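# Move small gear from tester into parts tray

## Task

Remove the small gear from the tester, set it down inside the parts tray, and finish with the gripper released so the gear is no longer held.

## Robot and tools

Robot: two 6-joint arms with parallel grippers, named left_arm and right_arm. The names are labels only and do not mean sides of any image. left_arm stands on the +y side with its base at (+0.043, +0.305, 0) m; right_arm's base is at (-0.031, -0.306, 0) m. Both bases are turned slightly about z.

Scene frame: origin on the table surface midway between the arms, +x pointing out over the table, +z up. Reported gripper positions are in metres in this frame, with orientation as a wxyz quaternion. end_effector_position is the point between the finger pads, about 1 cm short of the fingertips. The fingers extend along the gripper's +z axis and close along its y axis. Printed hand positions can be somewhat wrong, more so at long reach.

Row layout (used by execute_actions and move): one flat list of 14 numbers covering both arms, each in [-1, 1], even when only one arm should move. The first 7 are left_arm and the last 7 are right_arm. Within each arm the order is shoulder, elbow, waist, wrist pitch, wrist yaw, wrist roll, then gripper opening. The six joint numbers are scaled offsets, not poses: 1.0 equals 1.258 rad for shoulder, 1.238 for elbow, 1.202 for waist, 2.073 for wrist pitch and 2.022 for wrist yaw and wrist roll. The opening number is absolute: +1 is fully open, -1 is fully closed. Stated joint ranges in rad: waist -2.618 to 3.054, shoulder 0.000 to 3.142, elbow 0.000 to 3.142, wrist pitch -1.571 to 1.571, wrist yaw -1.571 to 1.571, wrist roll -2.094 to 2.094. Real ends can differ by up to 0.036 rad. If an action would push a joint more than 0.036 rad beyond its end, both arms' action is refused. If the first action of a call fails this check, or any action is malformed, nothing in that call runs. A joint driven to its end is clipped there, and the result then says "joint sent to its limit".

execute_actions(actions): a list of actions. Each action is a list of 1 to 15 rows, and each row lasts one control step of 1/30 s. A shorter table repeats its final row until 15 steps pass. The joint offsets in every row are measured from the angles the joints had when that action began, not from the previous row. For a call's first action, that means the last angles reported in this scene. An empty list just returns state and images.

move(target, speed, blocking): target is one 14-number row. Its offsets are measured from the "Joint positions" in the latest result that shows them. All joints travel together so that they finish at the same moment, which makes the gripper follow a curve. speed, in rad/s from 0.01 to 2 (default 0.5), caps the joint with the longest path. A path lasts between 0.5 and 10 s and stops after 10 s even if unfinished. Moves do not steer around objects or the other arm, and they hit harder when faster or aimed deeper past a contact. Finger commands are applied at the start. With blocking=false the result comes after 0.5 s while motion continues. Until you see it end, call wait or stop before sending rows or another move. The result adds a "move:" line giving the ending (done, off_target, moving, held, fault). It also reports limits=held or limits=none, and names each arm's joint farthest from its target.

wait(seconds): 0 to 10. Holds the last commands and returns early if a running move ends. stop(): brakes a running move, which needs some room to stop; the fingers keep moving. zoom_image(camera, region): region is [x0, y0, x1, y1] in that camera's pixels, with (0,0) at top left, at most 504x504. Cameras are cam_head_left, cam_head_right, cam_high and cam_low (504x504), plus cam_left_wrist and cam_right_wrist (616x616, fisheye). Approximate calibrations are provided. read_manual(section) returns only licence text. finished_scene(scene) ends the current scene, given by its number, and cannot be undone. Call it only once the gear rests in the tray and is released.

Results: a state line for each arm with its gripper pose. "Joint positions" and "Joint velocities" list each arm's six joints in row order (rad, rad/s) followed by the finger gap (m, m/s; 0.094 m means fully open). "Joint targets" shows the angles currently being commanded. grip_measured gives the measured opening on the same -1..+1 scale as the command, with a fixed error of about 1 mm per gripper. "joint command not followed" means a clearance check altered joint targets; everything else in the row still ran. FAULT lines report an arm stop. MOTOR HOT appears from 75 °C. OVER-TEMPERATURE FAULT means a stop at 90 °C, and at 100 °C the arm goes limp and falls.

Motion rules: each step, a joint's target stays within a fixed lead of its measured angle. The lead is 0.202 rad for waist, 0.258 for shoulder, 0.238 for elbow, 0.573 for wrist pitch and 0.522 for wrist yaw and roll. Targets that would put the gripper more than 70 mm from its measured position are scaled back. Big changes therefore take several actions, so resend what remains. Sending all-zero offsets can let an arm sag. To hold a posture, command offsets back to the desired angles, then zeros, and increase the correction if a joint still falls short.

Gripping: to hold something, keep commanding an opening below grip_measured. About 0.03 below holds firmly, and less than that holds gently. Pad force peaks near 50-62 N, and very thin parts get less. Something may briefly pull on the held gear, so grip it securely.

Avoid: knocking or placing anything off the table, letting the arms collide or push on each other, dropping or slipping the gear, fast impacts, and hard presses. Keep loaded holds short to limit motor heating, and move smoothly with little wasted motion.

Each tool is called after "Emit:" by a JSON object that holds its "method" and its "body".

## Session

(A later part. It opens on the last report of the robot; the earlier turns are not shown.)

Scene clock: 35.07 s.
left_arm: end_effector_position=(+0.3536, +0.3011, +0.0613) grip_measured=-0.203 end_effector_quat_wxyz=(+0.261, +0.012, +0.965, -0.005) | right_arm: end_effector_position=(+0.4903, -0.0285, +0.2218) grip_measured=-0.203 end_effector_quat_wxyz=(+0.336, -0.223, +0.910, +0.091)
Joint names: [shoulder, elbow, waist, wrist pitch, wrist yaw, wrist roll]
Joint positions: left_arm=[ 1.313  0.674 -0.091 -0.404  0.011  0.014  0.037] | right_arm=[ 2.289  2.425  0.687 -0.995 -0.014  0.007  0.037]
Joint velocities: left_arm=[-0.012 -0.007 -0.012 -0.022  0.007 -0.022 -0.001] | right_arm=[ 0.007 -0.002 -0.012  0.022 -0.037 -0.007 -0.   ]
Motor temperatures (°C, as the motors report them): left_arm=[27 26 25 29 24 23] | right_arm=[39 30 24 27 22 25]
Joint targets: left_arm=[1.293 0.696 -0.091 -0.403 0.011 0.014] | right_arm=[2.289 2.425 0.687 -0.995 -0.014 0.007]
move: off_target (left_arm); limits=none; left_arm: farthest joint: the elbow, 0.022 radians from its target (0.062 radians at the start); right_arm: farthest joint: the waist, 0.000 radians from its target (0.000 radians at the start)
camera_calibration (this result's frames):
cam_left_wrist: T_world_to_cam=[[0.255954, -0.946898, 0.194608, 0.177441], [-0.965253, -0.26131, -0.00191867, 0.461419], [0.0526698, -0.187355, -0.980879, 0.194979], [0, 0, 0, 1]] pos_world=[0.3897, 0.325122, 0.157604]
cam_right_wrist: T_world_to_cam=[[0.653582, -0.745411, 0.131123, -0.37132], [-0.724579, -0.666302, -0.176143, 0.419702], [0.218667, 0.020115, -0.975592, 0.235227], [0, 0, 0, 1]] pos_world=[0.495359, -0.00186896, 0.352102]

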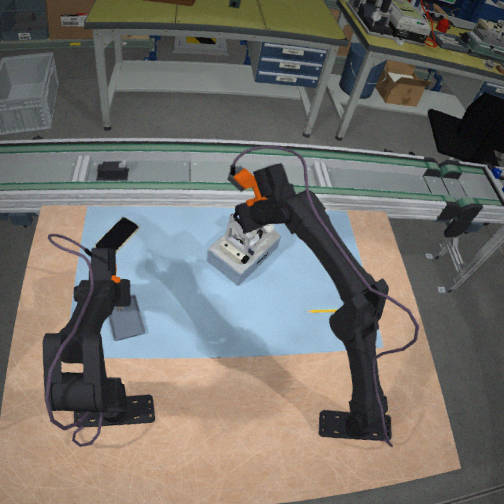

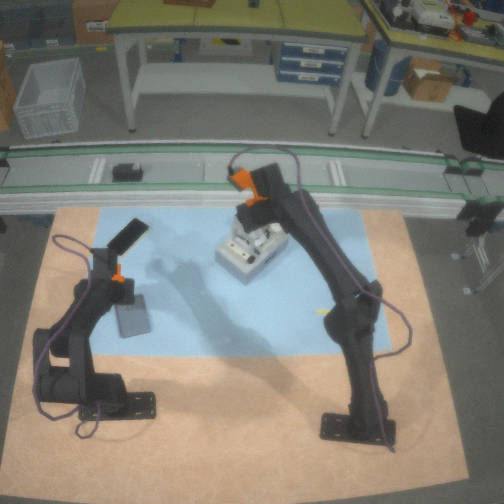

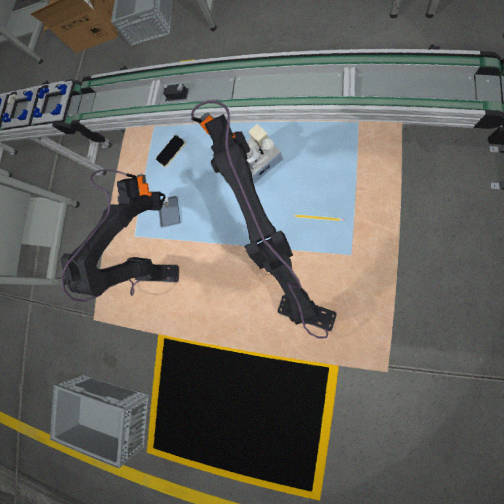

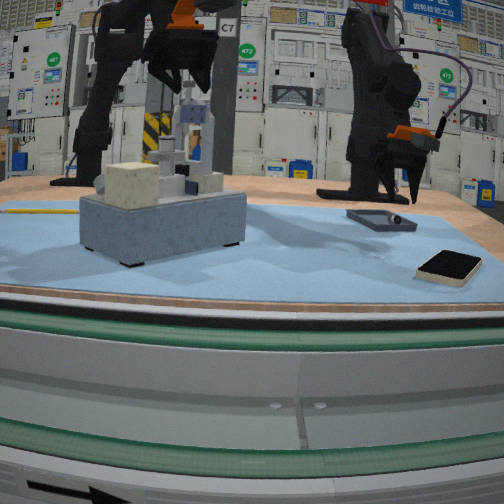

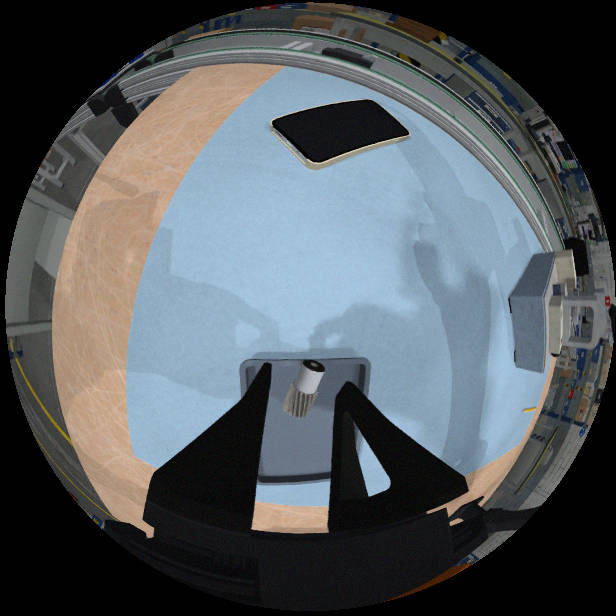

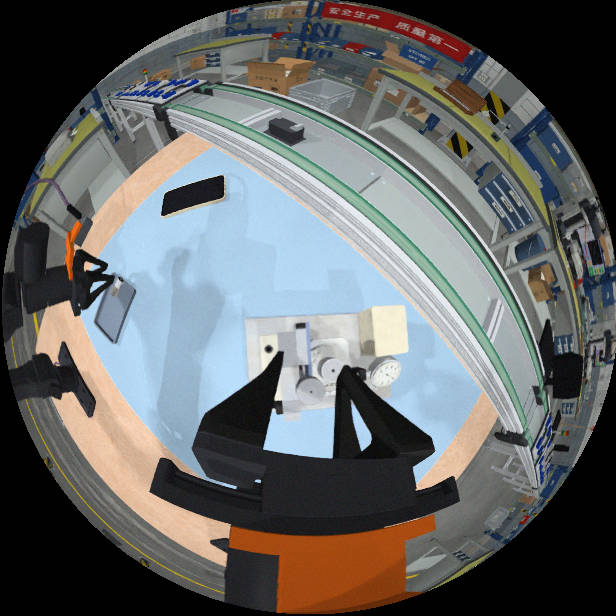

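Emit:
{"method": "move", "body": {"target": [0.139,0.13,0,0,0,0,-1,0,0,0,0,0,0,-0.2]}}

Emit:
{"method": "move", "body": {"target": [0.15,0.056,0,0,0,0,-1,0,0,0,0,0,0,-0.2], "speed": 0.3}}

Scene clock: 36.50 s.
left_arm: end_effector_position=(+0.3859, +0.3008, +0.0564) grip_measured=-0.983 end_effector_quat_wxyz=(+0.243, +0.012, +0.970, -0.005) | right_arm: end_effector_position=(+0.4903, -0.0285, +0.2218) grip_measured=-0.203 end_effector_quat_wxyz=(+0.336, -0.223, +0.910, +0.091)
Joint names: [shoulder, elbow, waist, wrist pitch, wrist yaw, wrist roll]
Joint positions: left_arm=[ 1.482  0.808 -0.091 -0.406  0.011  0.014  0.001] | right_arm=[ 2.289  2.425  0.687 -0.995 -0.014  0.007  0.037]
Joint velocities: left_arm=[-0.002  0.002 -0.017 -0.007  0.022 -0.022 -0.   ] | right_arm=[-0.007 -0.002 -0.002 -0.037 -0.037 -0.022 -0.001]
Motor temperatures (°C, as the motors report them): left_arm=[27 27 25 29 24 23] | right_arm=[39 29 24 27 22 25]
Joint targets: left_arm=[1.488 0.835 -0.091 -0.404 0.011 0.014] | right_arm=[2.289 2.425 0.687 -0.995 -0.014 0.007]
move: off_target (left_arm); limits=none; left_arm: farthest joint: the elbow, 0.027 radians from its target (0.161 radians at the start); right_arm: farthest joint: the waist, 0.000 radians from its target (0.000 radians at the start)
camera_calibration (this result's frames):
cam_left_wrist: T_world_to_cam=[[0.262972, -0.94696, 0.184695, 0.167727], [-0.964665, -0.261315, 0.0337045, 0.490255], [0.0163467, -0.187032, -0.982218, 0.202436], [0, 0, 0, 1]] pos_world=[0.425515, 0.324803, 0.151334]
cam_right_wrist: T_world_to_cam=[[0.653582, -0.745411, 0.131123, -0.37132], [-0.724579, -0.666302, -0.176143, 0.419702], [0.218667, 0.020115, -0.975592, 0.235227], [0, 0, 0, 1]] pos_world=[0.495359, -0.00186896, 0.352102]

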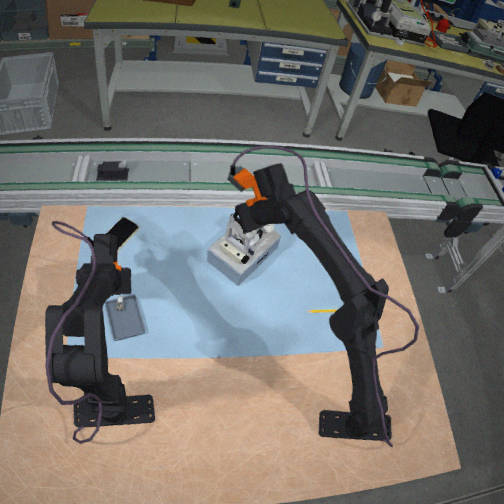

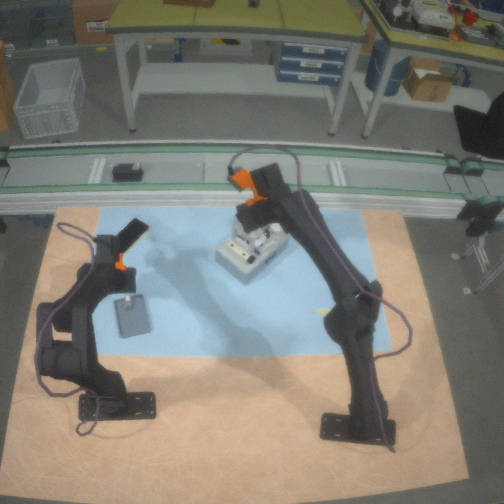

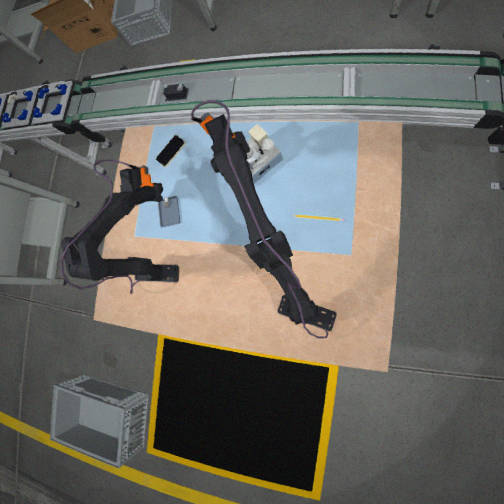

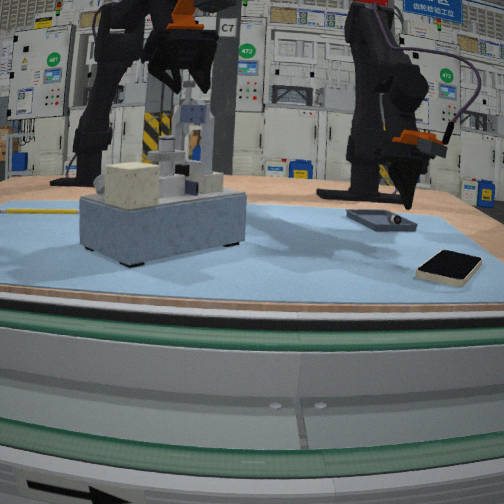

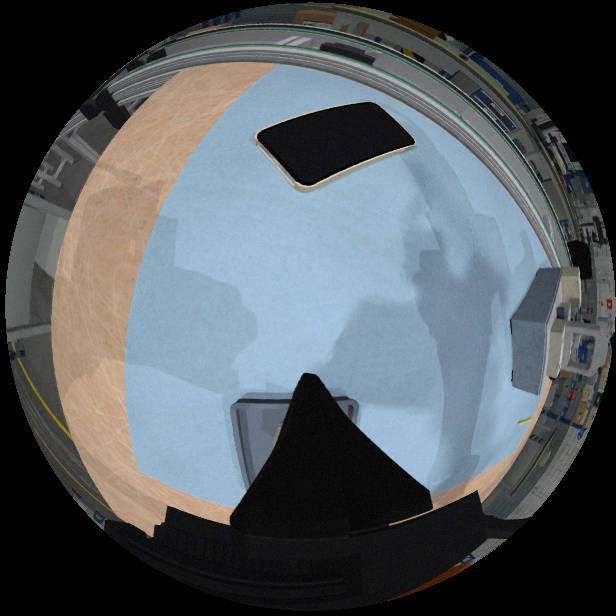

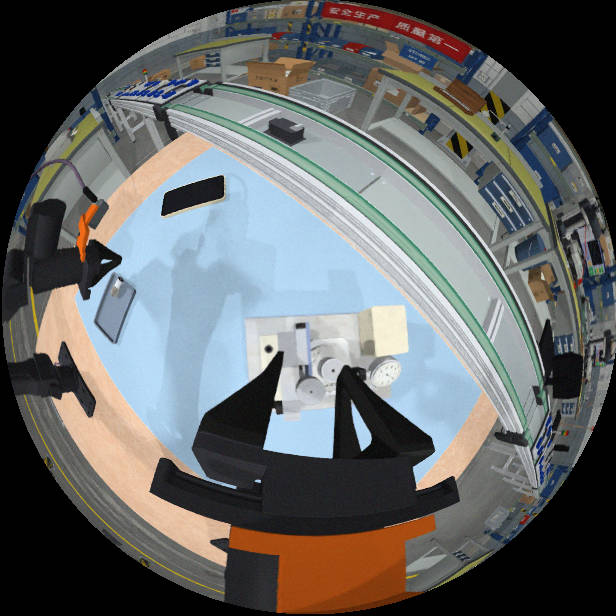

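Scene clock: 37.47 s.
left_arm: end_effector_position=(+0.3859, +0.3008, +0.0135) grip_measured=-0.984 end_effector_quat_wxyz=(+0.177, +0.012, +0.984, -0.005) | right_arm: end_effector_position=(+0.4903, -0.0285, +0.2218) grip_measured=-0.203 end_effector_quat_wxyz=(+0.336, -0.223, +0.910, +0.091)
Joint names: [shoulder, elbow, waist, wrist pitch, wrist yaw, wrist roll]
Joint positions: left_arm=[ 1.659  0.853 -0.091 -0.41   0.011  0.014  0.001] | right_arm=[ 2.289  2.425  0.687 -0.995 -0.014  0.007  0.037]
Joint velocities: left_arm=[-0.012 -0.012 -0.007 -0.081 -0.037 -0.007 -0.   ] | right_arm=[-0.002 -0.007 -0.022 -0.007 -0.007  0.022  0.   ]
Motor temperatures (°C, as the motors report them): left_arm=[26 27 25 29 24 23] | right_arm=[39 29 24 27 22 25]
Joint targets: left_arm=[1.670 0.877 -0.091 -0.405 0.011 0.014] | right_arm=[2.289 2.425 0.687 -0.995 -0.014 0.007]
move: off_target (left_arm); limits=none; left_arm: farthest joint: the elbow, 0.024 radians from its target (0.070 radians at the start); right_arm: farthest joint: the waist, 0.000 radians from its target (0.000 radians at the start)
camera_calibration (this result's frames):
cam_left_wrist: T_world_to_cam=[[0.285478, -0.94716, 0.146253, 0.167547], [-0.951242, -0.261434, 0.163679, 0.484808], [-0.116795, -0.185848, -0.975612, 0.211211], [0, 0, 0, 1]] pos_world=[0.438008, 0.324692, 0.102203]
cam_right_wrist: T_world_to_cam=[[0.653582, -0.745411, 0.131123, -0.37132], [-0.724579, -0.666302, -0.176143, 0.419702], [0.218667, 0.020115, -0.975592, 0.235227], [0, 0, 0, 1]] pos_world=[0.495359, -0.00186896, 0.352102]

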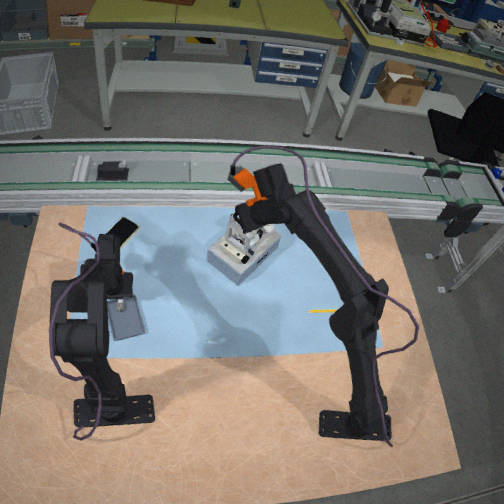

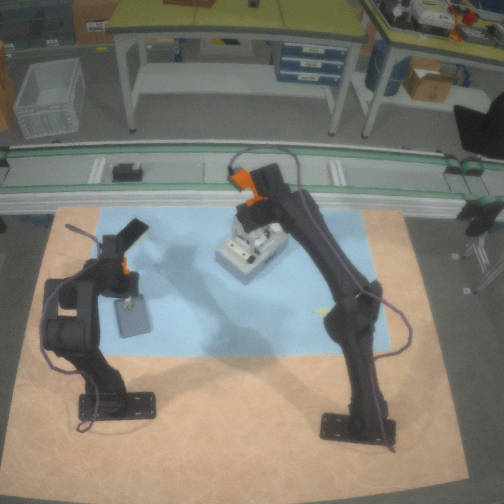

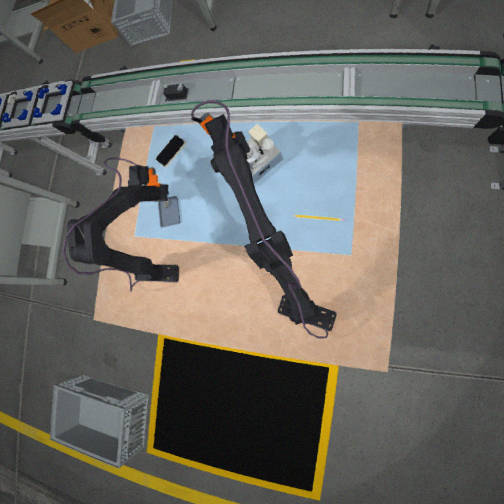

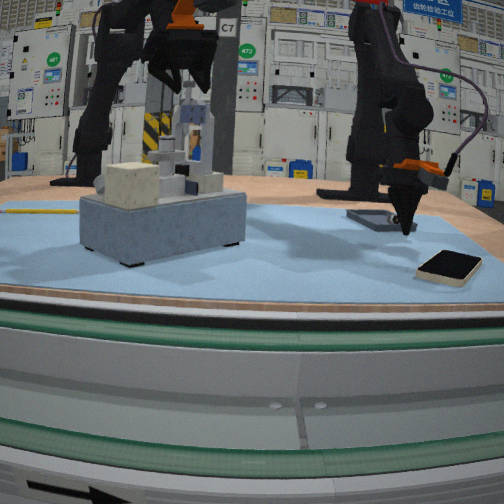

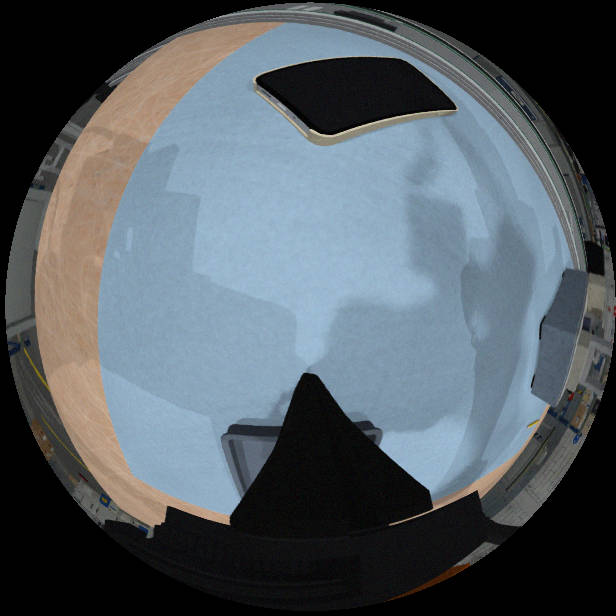

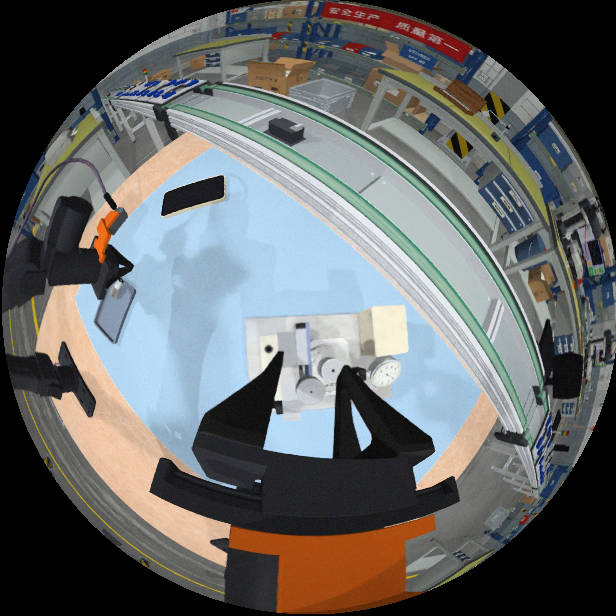

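Emit:
{"method": "move", "body": {"target": [-0.077,0.0,-0.01,0,0,0,-1,0,0,0,0,0,0,-0.2], "speed": 0.3}}

Emit:
{"method": "move", "body": {"target": [-0.105,-0.085,0,0,0,0,-1,0,0,0,0,0,0,-0.2], "speed": 0.1}}

Emit:
{"method": "move", "body": {"target": [-0.1,0.03,0,0,0,0,-1,0,0,0,0,0,0,-0.2], "speed": 0.3}}

Scene clock: 38.40 s.
left_arm: end_effector_position=(+0.3928, +0.3008, +0.0375) grip_measured=-0.984 end_effector_quat_wxyz=(+0.213, +0.012, +0.977, -0.005) | right_arm: end_effector_position=(+0.4903, -0.0285, +0.2218) grip_measured=-0.203 end_effector_quat_wxyz=(+0.336, -0.223, +0.910, +0.091)
Joint names: [shoulder, elbow, waist, wrist pitch, wrist yaw, wrist roll]
Joint positions: left_arm=[ 1.585  0.853 -0.091 -0.41   0.011  0.014  0.001] | right_arm=[ 2.289  2.425  0.687 -0.995 -0.014  0.007  0.037]
Joint velocities: left_arm=[-0.007 -0.002  0.002  0.007  0.051  0.007 -0.001] | right_arm=[-0.012 -0.017 -0.017 -0.037  0.022 -0.007 -0.001]
Motor temperatures (°C, as the motors report them): left_arm=[27 27 25 29 24 23] | right_arm=[38 29 24 27 22 25]
Joint targets: left_arm=[1.562 0.853 -0.103 -0.410 0.011 0.014] | right_arm=[2.289 2.425 0.687 -0.995 -0.014 0.007]
move: off_target (left_arm); limits=none; left_arm: farthest joint: the shoulder, 0.023 radians from its target (0.096 radians at the start); right_arm: farthest joint: the waist, 0.000 radians from its target (0.000 radians at the start)
camera_calibration (this result's frames):
cam_left_wrist: T_world_to_cam=[[0.273924, -0.947058, 0.167474, 0.165727], [-0.960711, -0.26135, 0.0934374, 0.493728], [-0.0447212, -0.186489, -0.981439, 0.207526], [0, 0, 0, 1]] pos_world=[0.438214, 0.32469, 0.129786]
cam_right_wrist: T_world_to_cam=[[0.653582, -0.745411, 0.131123, -0.37132], [-0.724579, -0.666302, -0.176143, 0.419702], [0.218667, 0.020115, -0.975592, 0.235227], [0, 0, 0, 1]] pos_world=[0.495359, -0.00186896, 0.352102]

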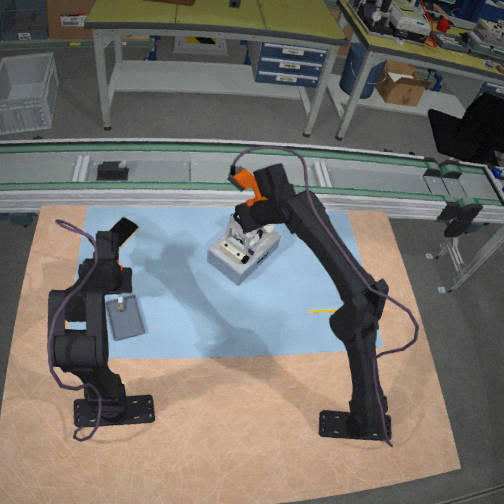

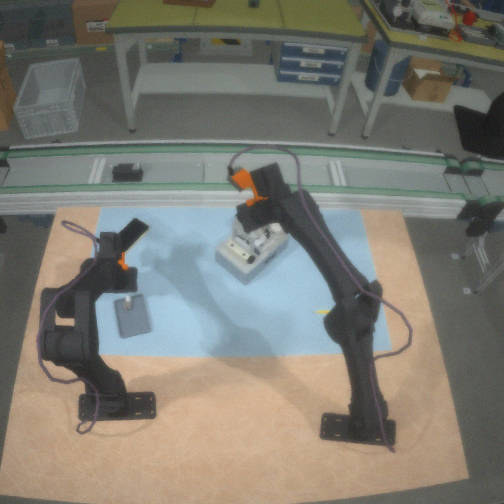

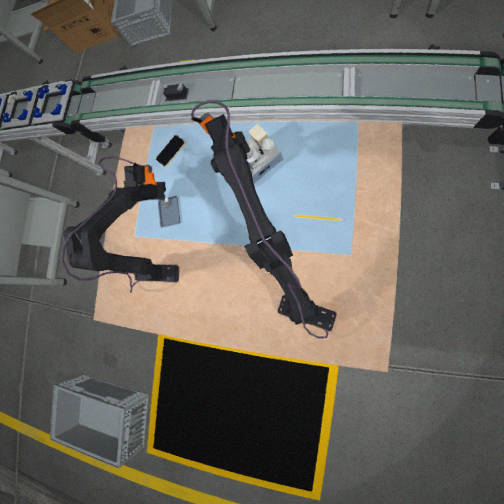

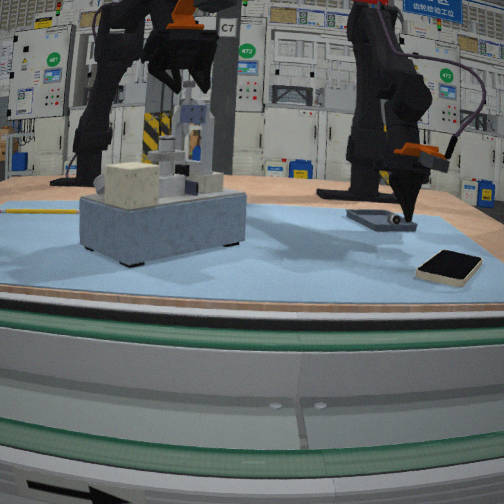

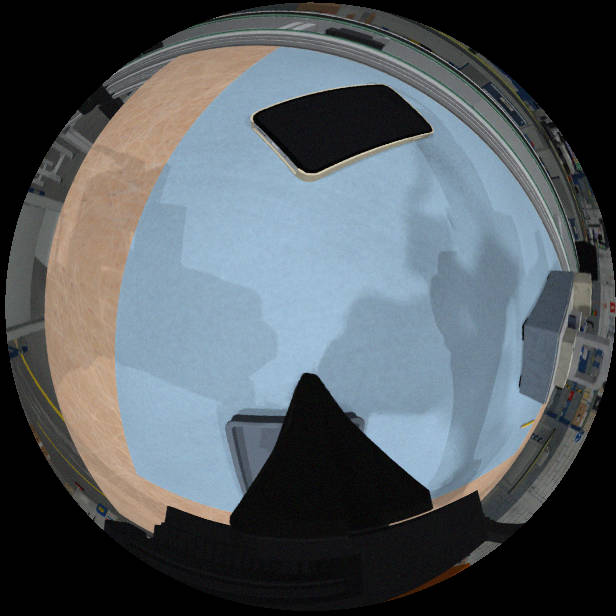

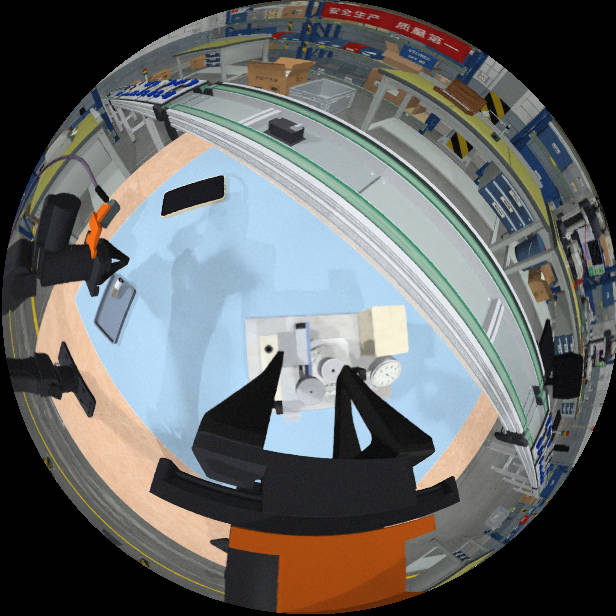

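Scene clock: 40.03 s.
left_arm: end_effector_position=(+0.3668, +0.3010, +0.0383) grip_measured=-0.984 end_effector_quat_wxyz=(+0.216, +0.012, +0.976, -0.005) | right_arm: end_effector_position=(+0.4903, -0.0285, +0.2218) grip_measured=-0.203 end_effector_quat_wxyz=(+0.336, -0.223, +0.910, +0.091)
Joint names: [shoulder, elbow, waist, wrist pitch, wrist yaw, wrist roll]
Joint positions: left_arm=[ 1.479  0.753 -0.091 -0.41   0.011  0.014  0.001] | right_arm=[ 2.289  2.425  0.687 -0.995 -0.014  0.007  0.037]
Joint velocities: left_arm=[-0.002 -0.012 -0.007  0.007 -0.007  0.007 -0.001] | right_arm=[ 0.002 -0.002 -0.007 -0.066  0.081  0.022 -0.001]
Motor temperatures (°C, as the motors report them): left_arm=[27 27 25 29 24 23] | right_arm=[38 29 24 27 22 25]
Joint targets: left_arm=[1.453 0.748 -0.091 -0.410 0.011 0.014] | right_arm=[2.289 2.425 0.687 -0.995 -0.014 0.007]
move: off_target (left_arm); limits=none; left_arm: farthest joint: the shoulder, 0.026 radians from its target (0.132 radians at the start); right_arm: farthest joint: the waist, 0.000 radians from its target (0.000 radians at the start)
camera_calibration (this result's frames):
cam_left_wrist: T_world_to_cam=[[0.272961, -0.947049, 0.169087, 0.173224], [-0.96123, -0.261345, 0.0879521, 0.469144], [-0.0391048, -0.186539, -0.981669, 0.205138], [0, 0, 0, 1]] pos_world=[0.411694, 0.324926, 0.130825]
cam_right_wrist: T_world_to_cam=[[0.653582, -0.745411, 0.131123, -0.37132], [-0.724579, -0.666302, -0.176143, 0.419702], [0.218667, 0.020115, -0.975592, 0.235227], [0, 0, 0, 1]] pos_world=[0.495359, -0.00186896, 0.352102]

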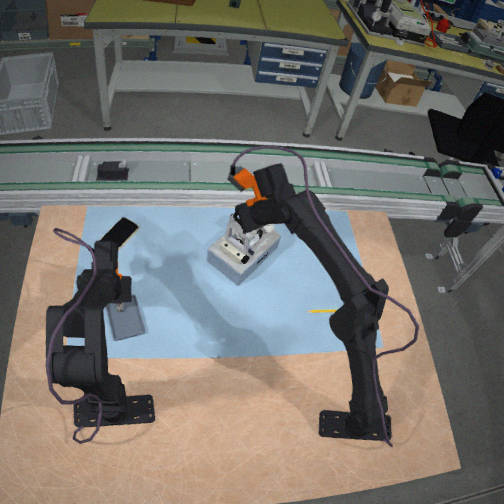

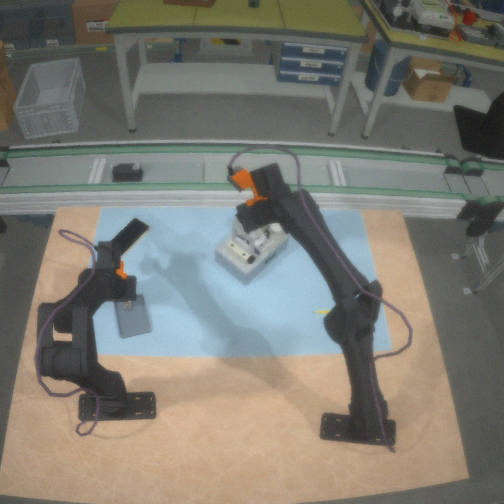

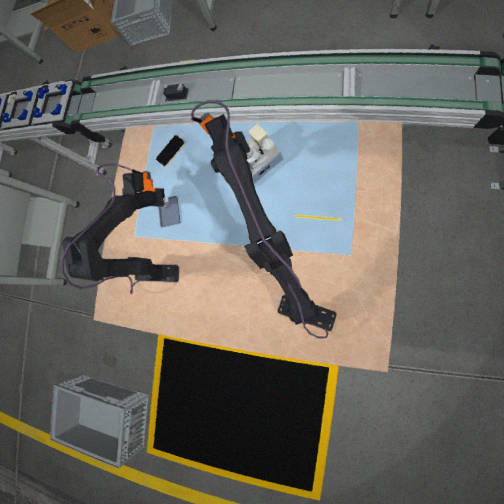

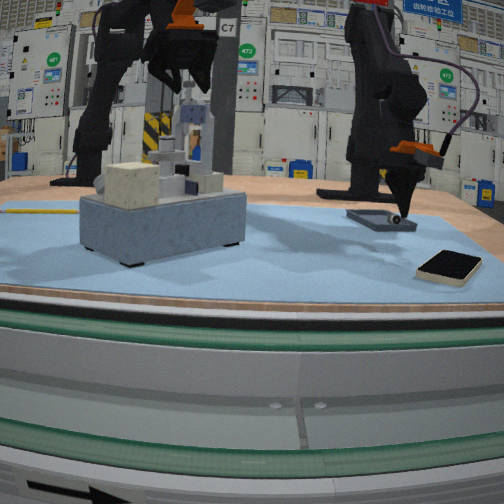

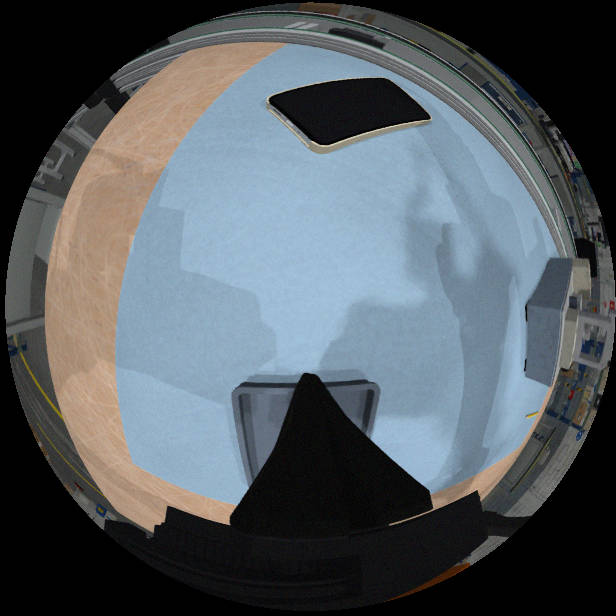

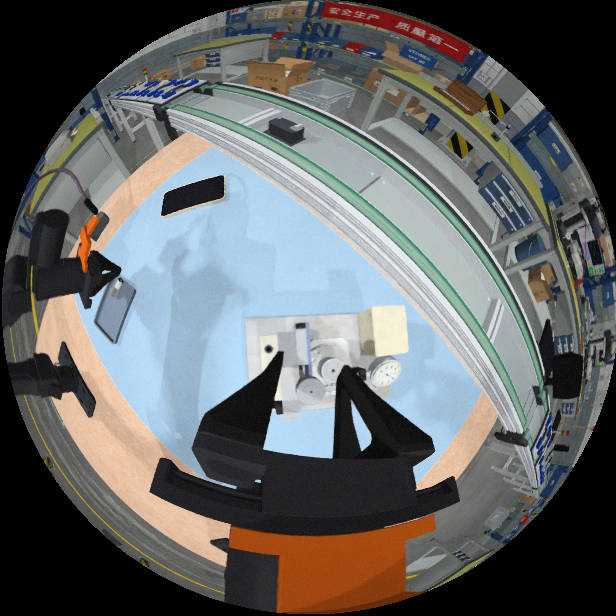

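Scene clock: 40.83 s.
left_arm: end_effector_position=(+0.3769, +0.3009, +0.0741) grip_measured=-0.984 end_effector_quat_wxyz=(+0.271, +0.012, +0.962, -0.005) | right_arm: end_effector_position=(+0.4903, -0.0285, +0.2218) grip_measured=-0.203 end_effector_quat_wxyz=(+0.336, -0.223, +0.910, +0.091)
Joint names: [shoulder, elbow, waist, wrist pitch, wrist yaw, wrist roll]
Joint positions: left_arm=[ 1.376  0.764 -0.091 -0.41   0.011  0.014  0.001] | right_arm=[ 2.289  2.425  0.687 -0.995 -0.014  0.007  0.037]
Joint velocities: left_arm=[-0.017 -0.002  0.002 -0.007  0.022 -0.007 -0.001] | right_arm=[-0.007  0.012 -0.007 -0.051  0.022 -0.022  0.   ]
Motor temperatures (°C, as the motors report them): left_arm=[27 27 25 29 24 23] | right_arm=[38 29 24 27 22 25]
Joint targets: left_arm=[1.353 0.790 -0.091 -0.410 0.011 0.014] | right_arm=[2.289 2.425 0.687 -0.995 -0.014 0.007]
move: off_target (left_arm); limits=none; left_arm: farthest joint: the elbow, 0.026 radians from its target (0.037 radians at the start); right_arm: farthest joint: the waist, 0.000 radians from its target (0.000 radians at the start)
camera_calibration (this result's frames):
cam_left_wrist: T_world_to_cam=[[0.251813, -0.946861, 0.200112, 0.169934], [-0.965001, -0.261312, -0.0221193, 0.485253], [0.0732355, -0.187538, -0.979523, 0.198501], [0, 0, 0, 1]] pos_world=[0.410941, 0.324933, 0.171164]
cam_right_wrist: T_world_to_cam=[[0.653582, -0.745411, 0.131123, -0.37132], [-0.724579, -0.666302, -0.176143, 0.419702], [0.218667, 0.020115, -0.975592, 0.235227], [0, 0, 0, 1]] pos_world=[0.495359, -0.00186896, 0.352102]

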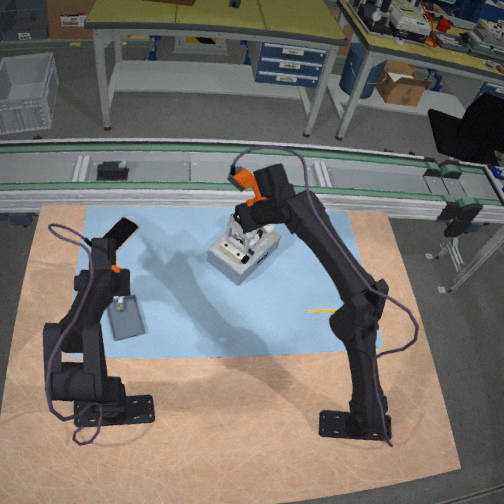

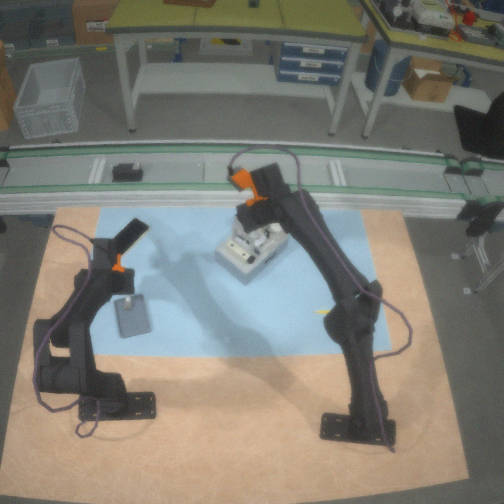

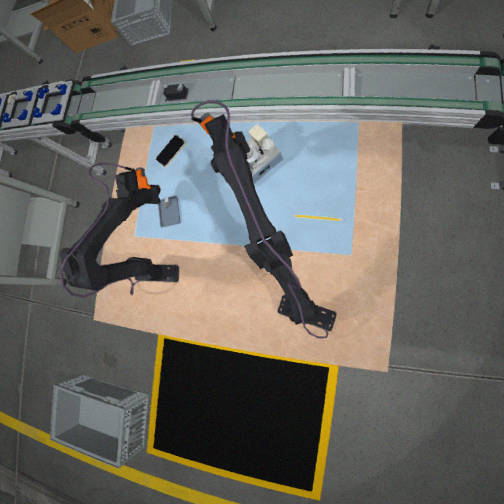

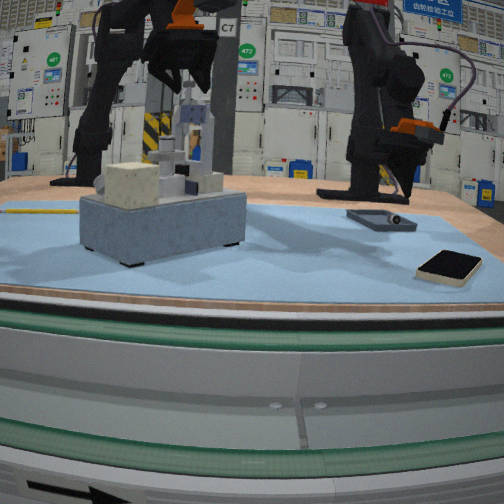

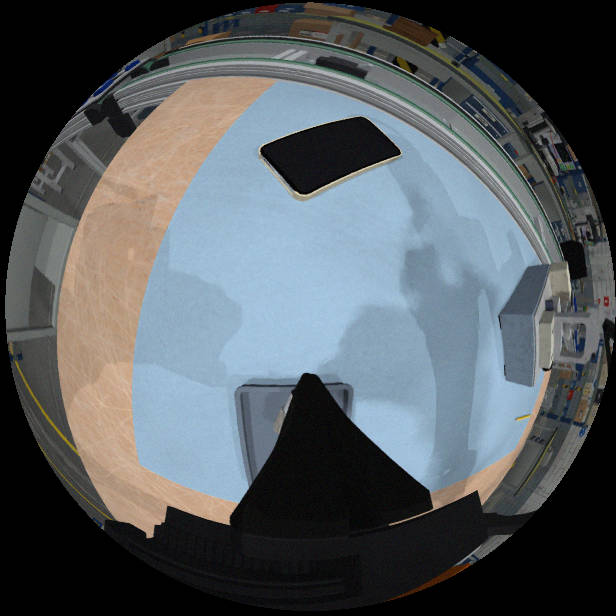

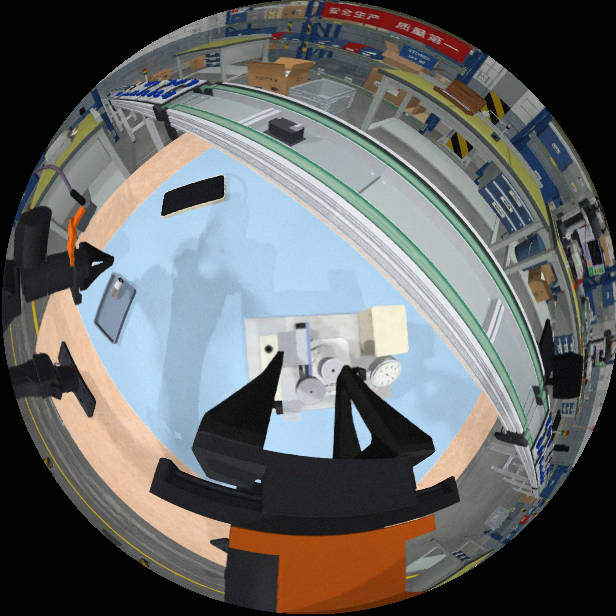

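Emit:
{"method": "finished_scene", "body": {"scene": 2}}

The scene is finished: the task was done.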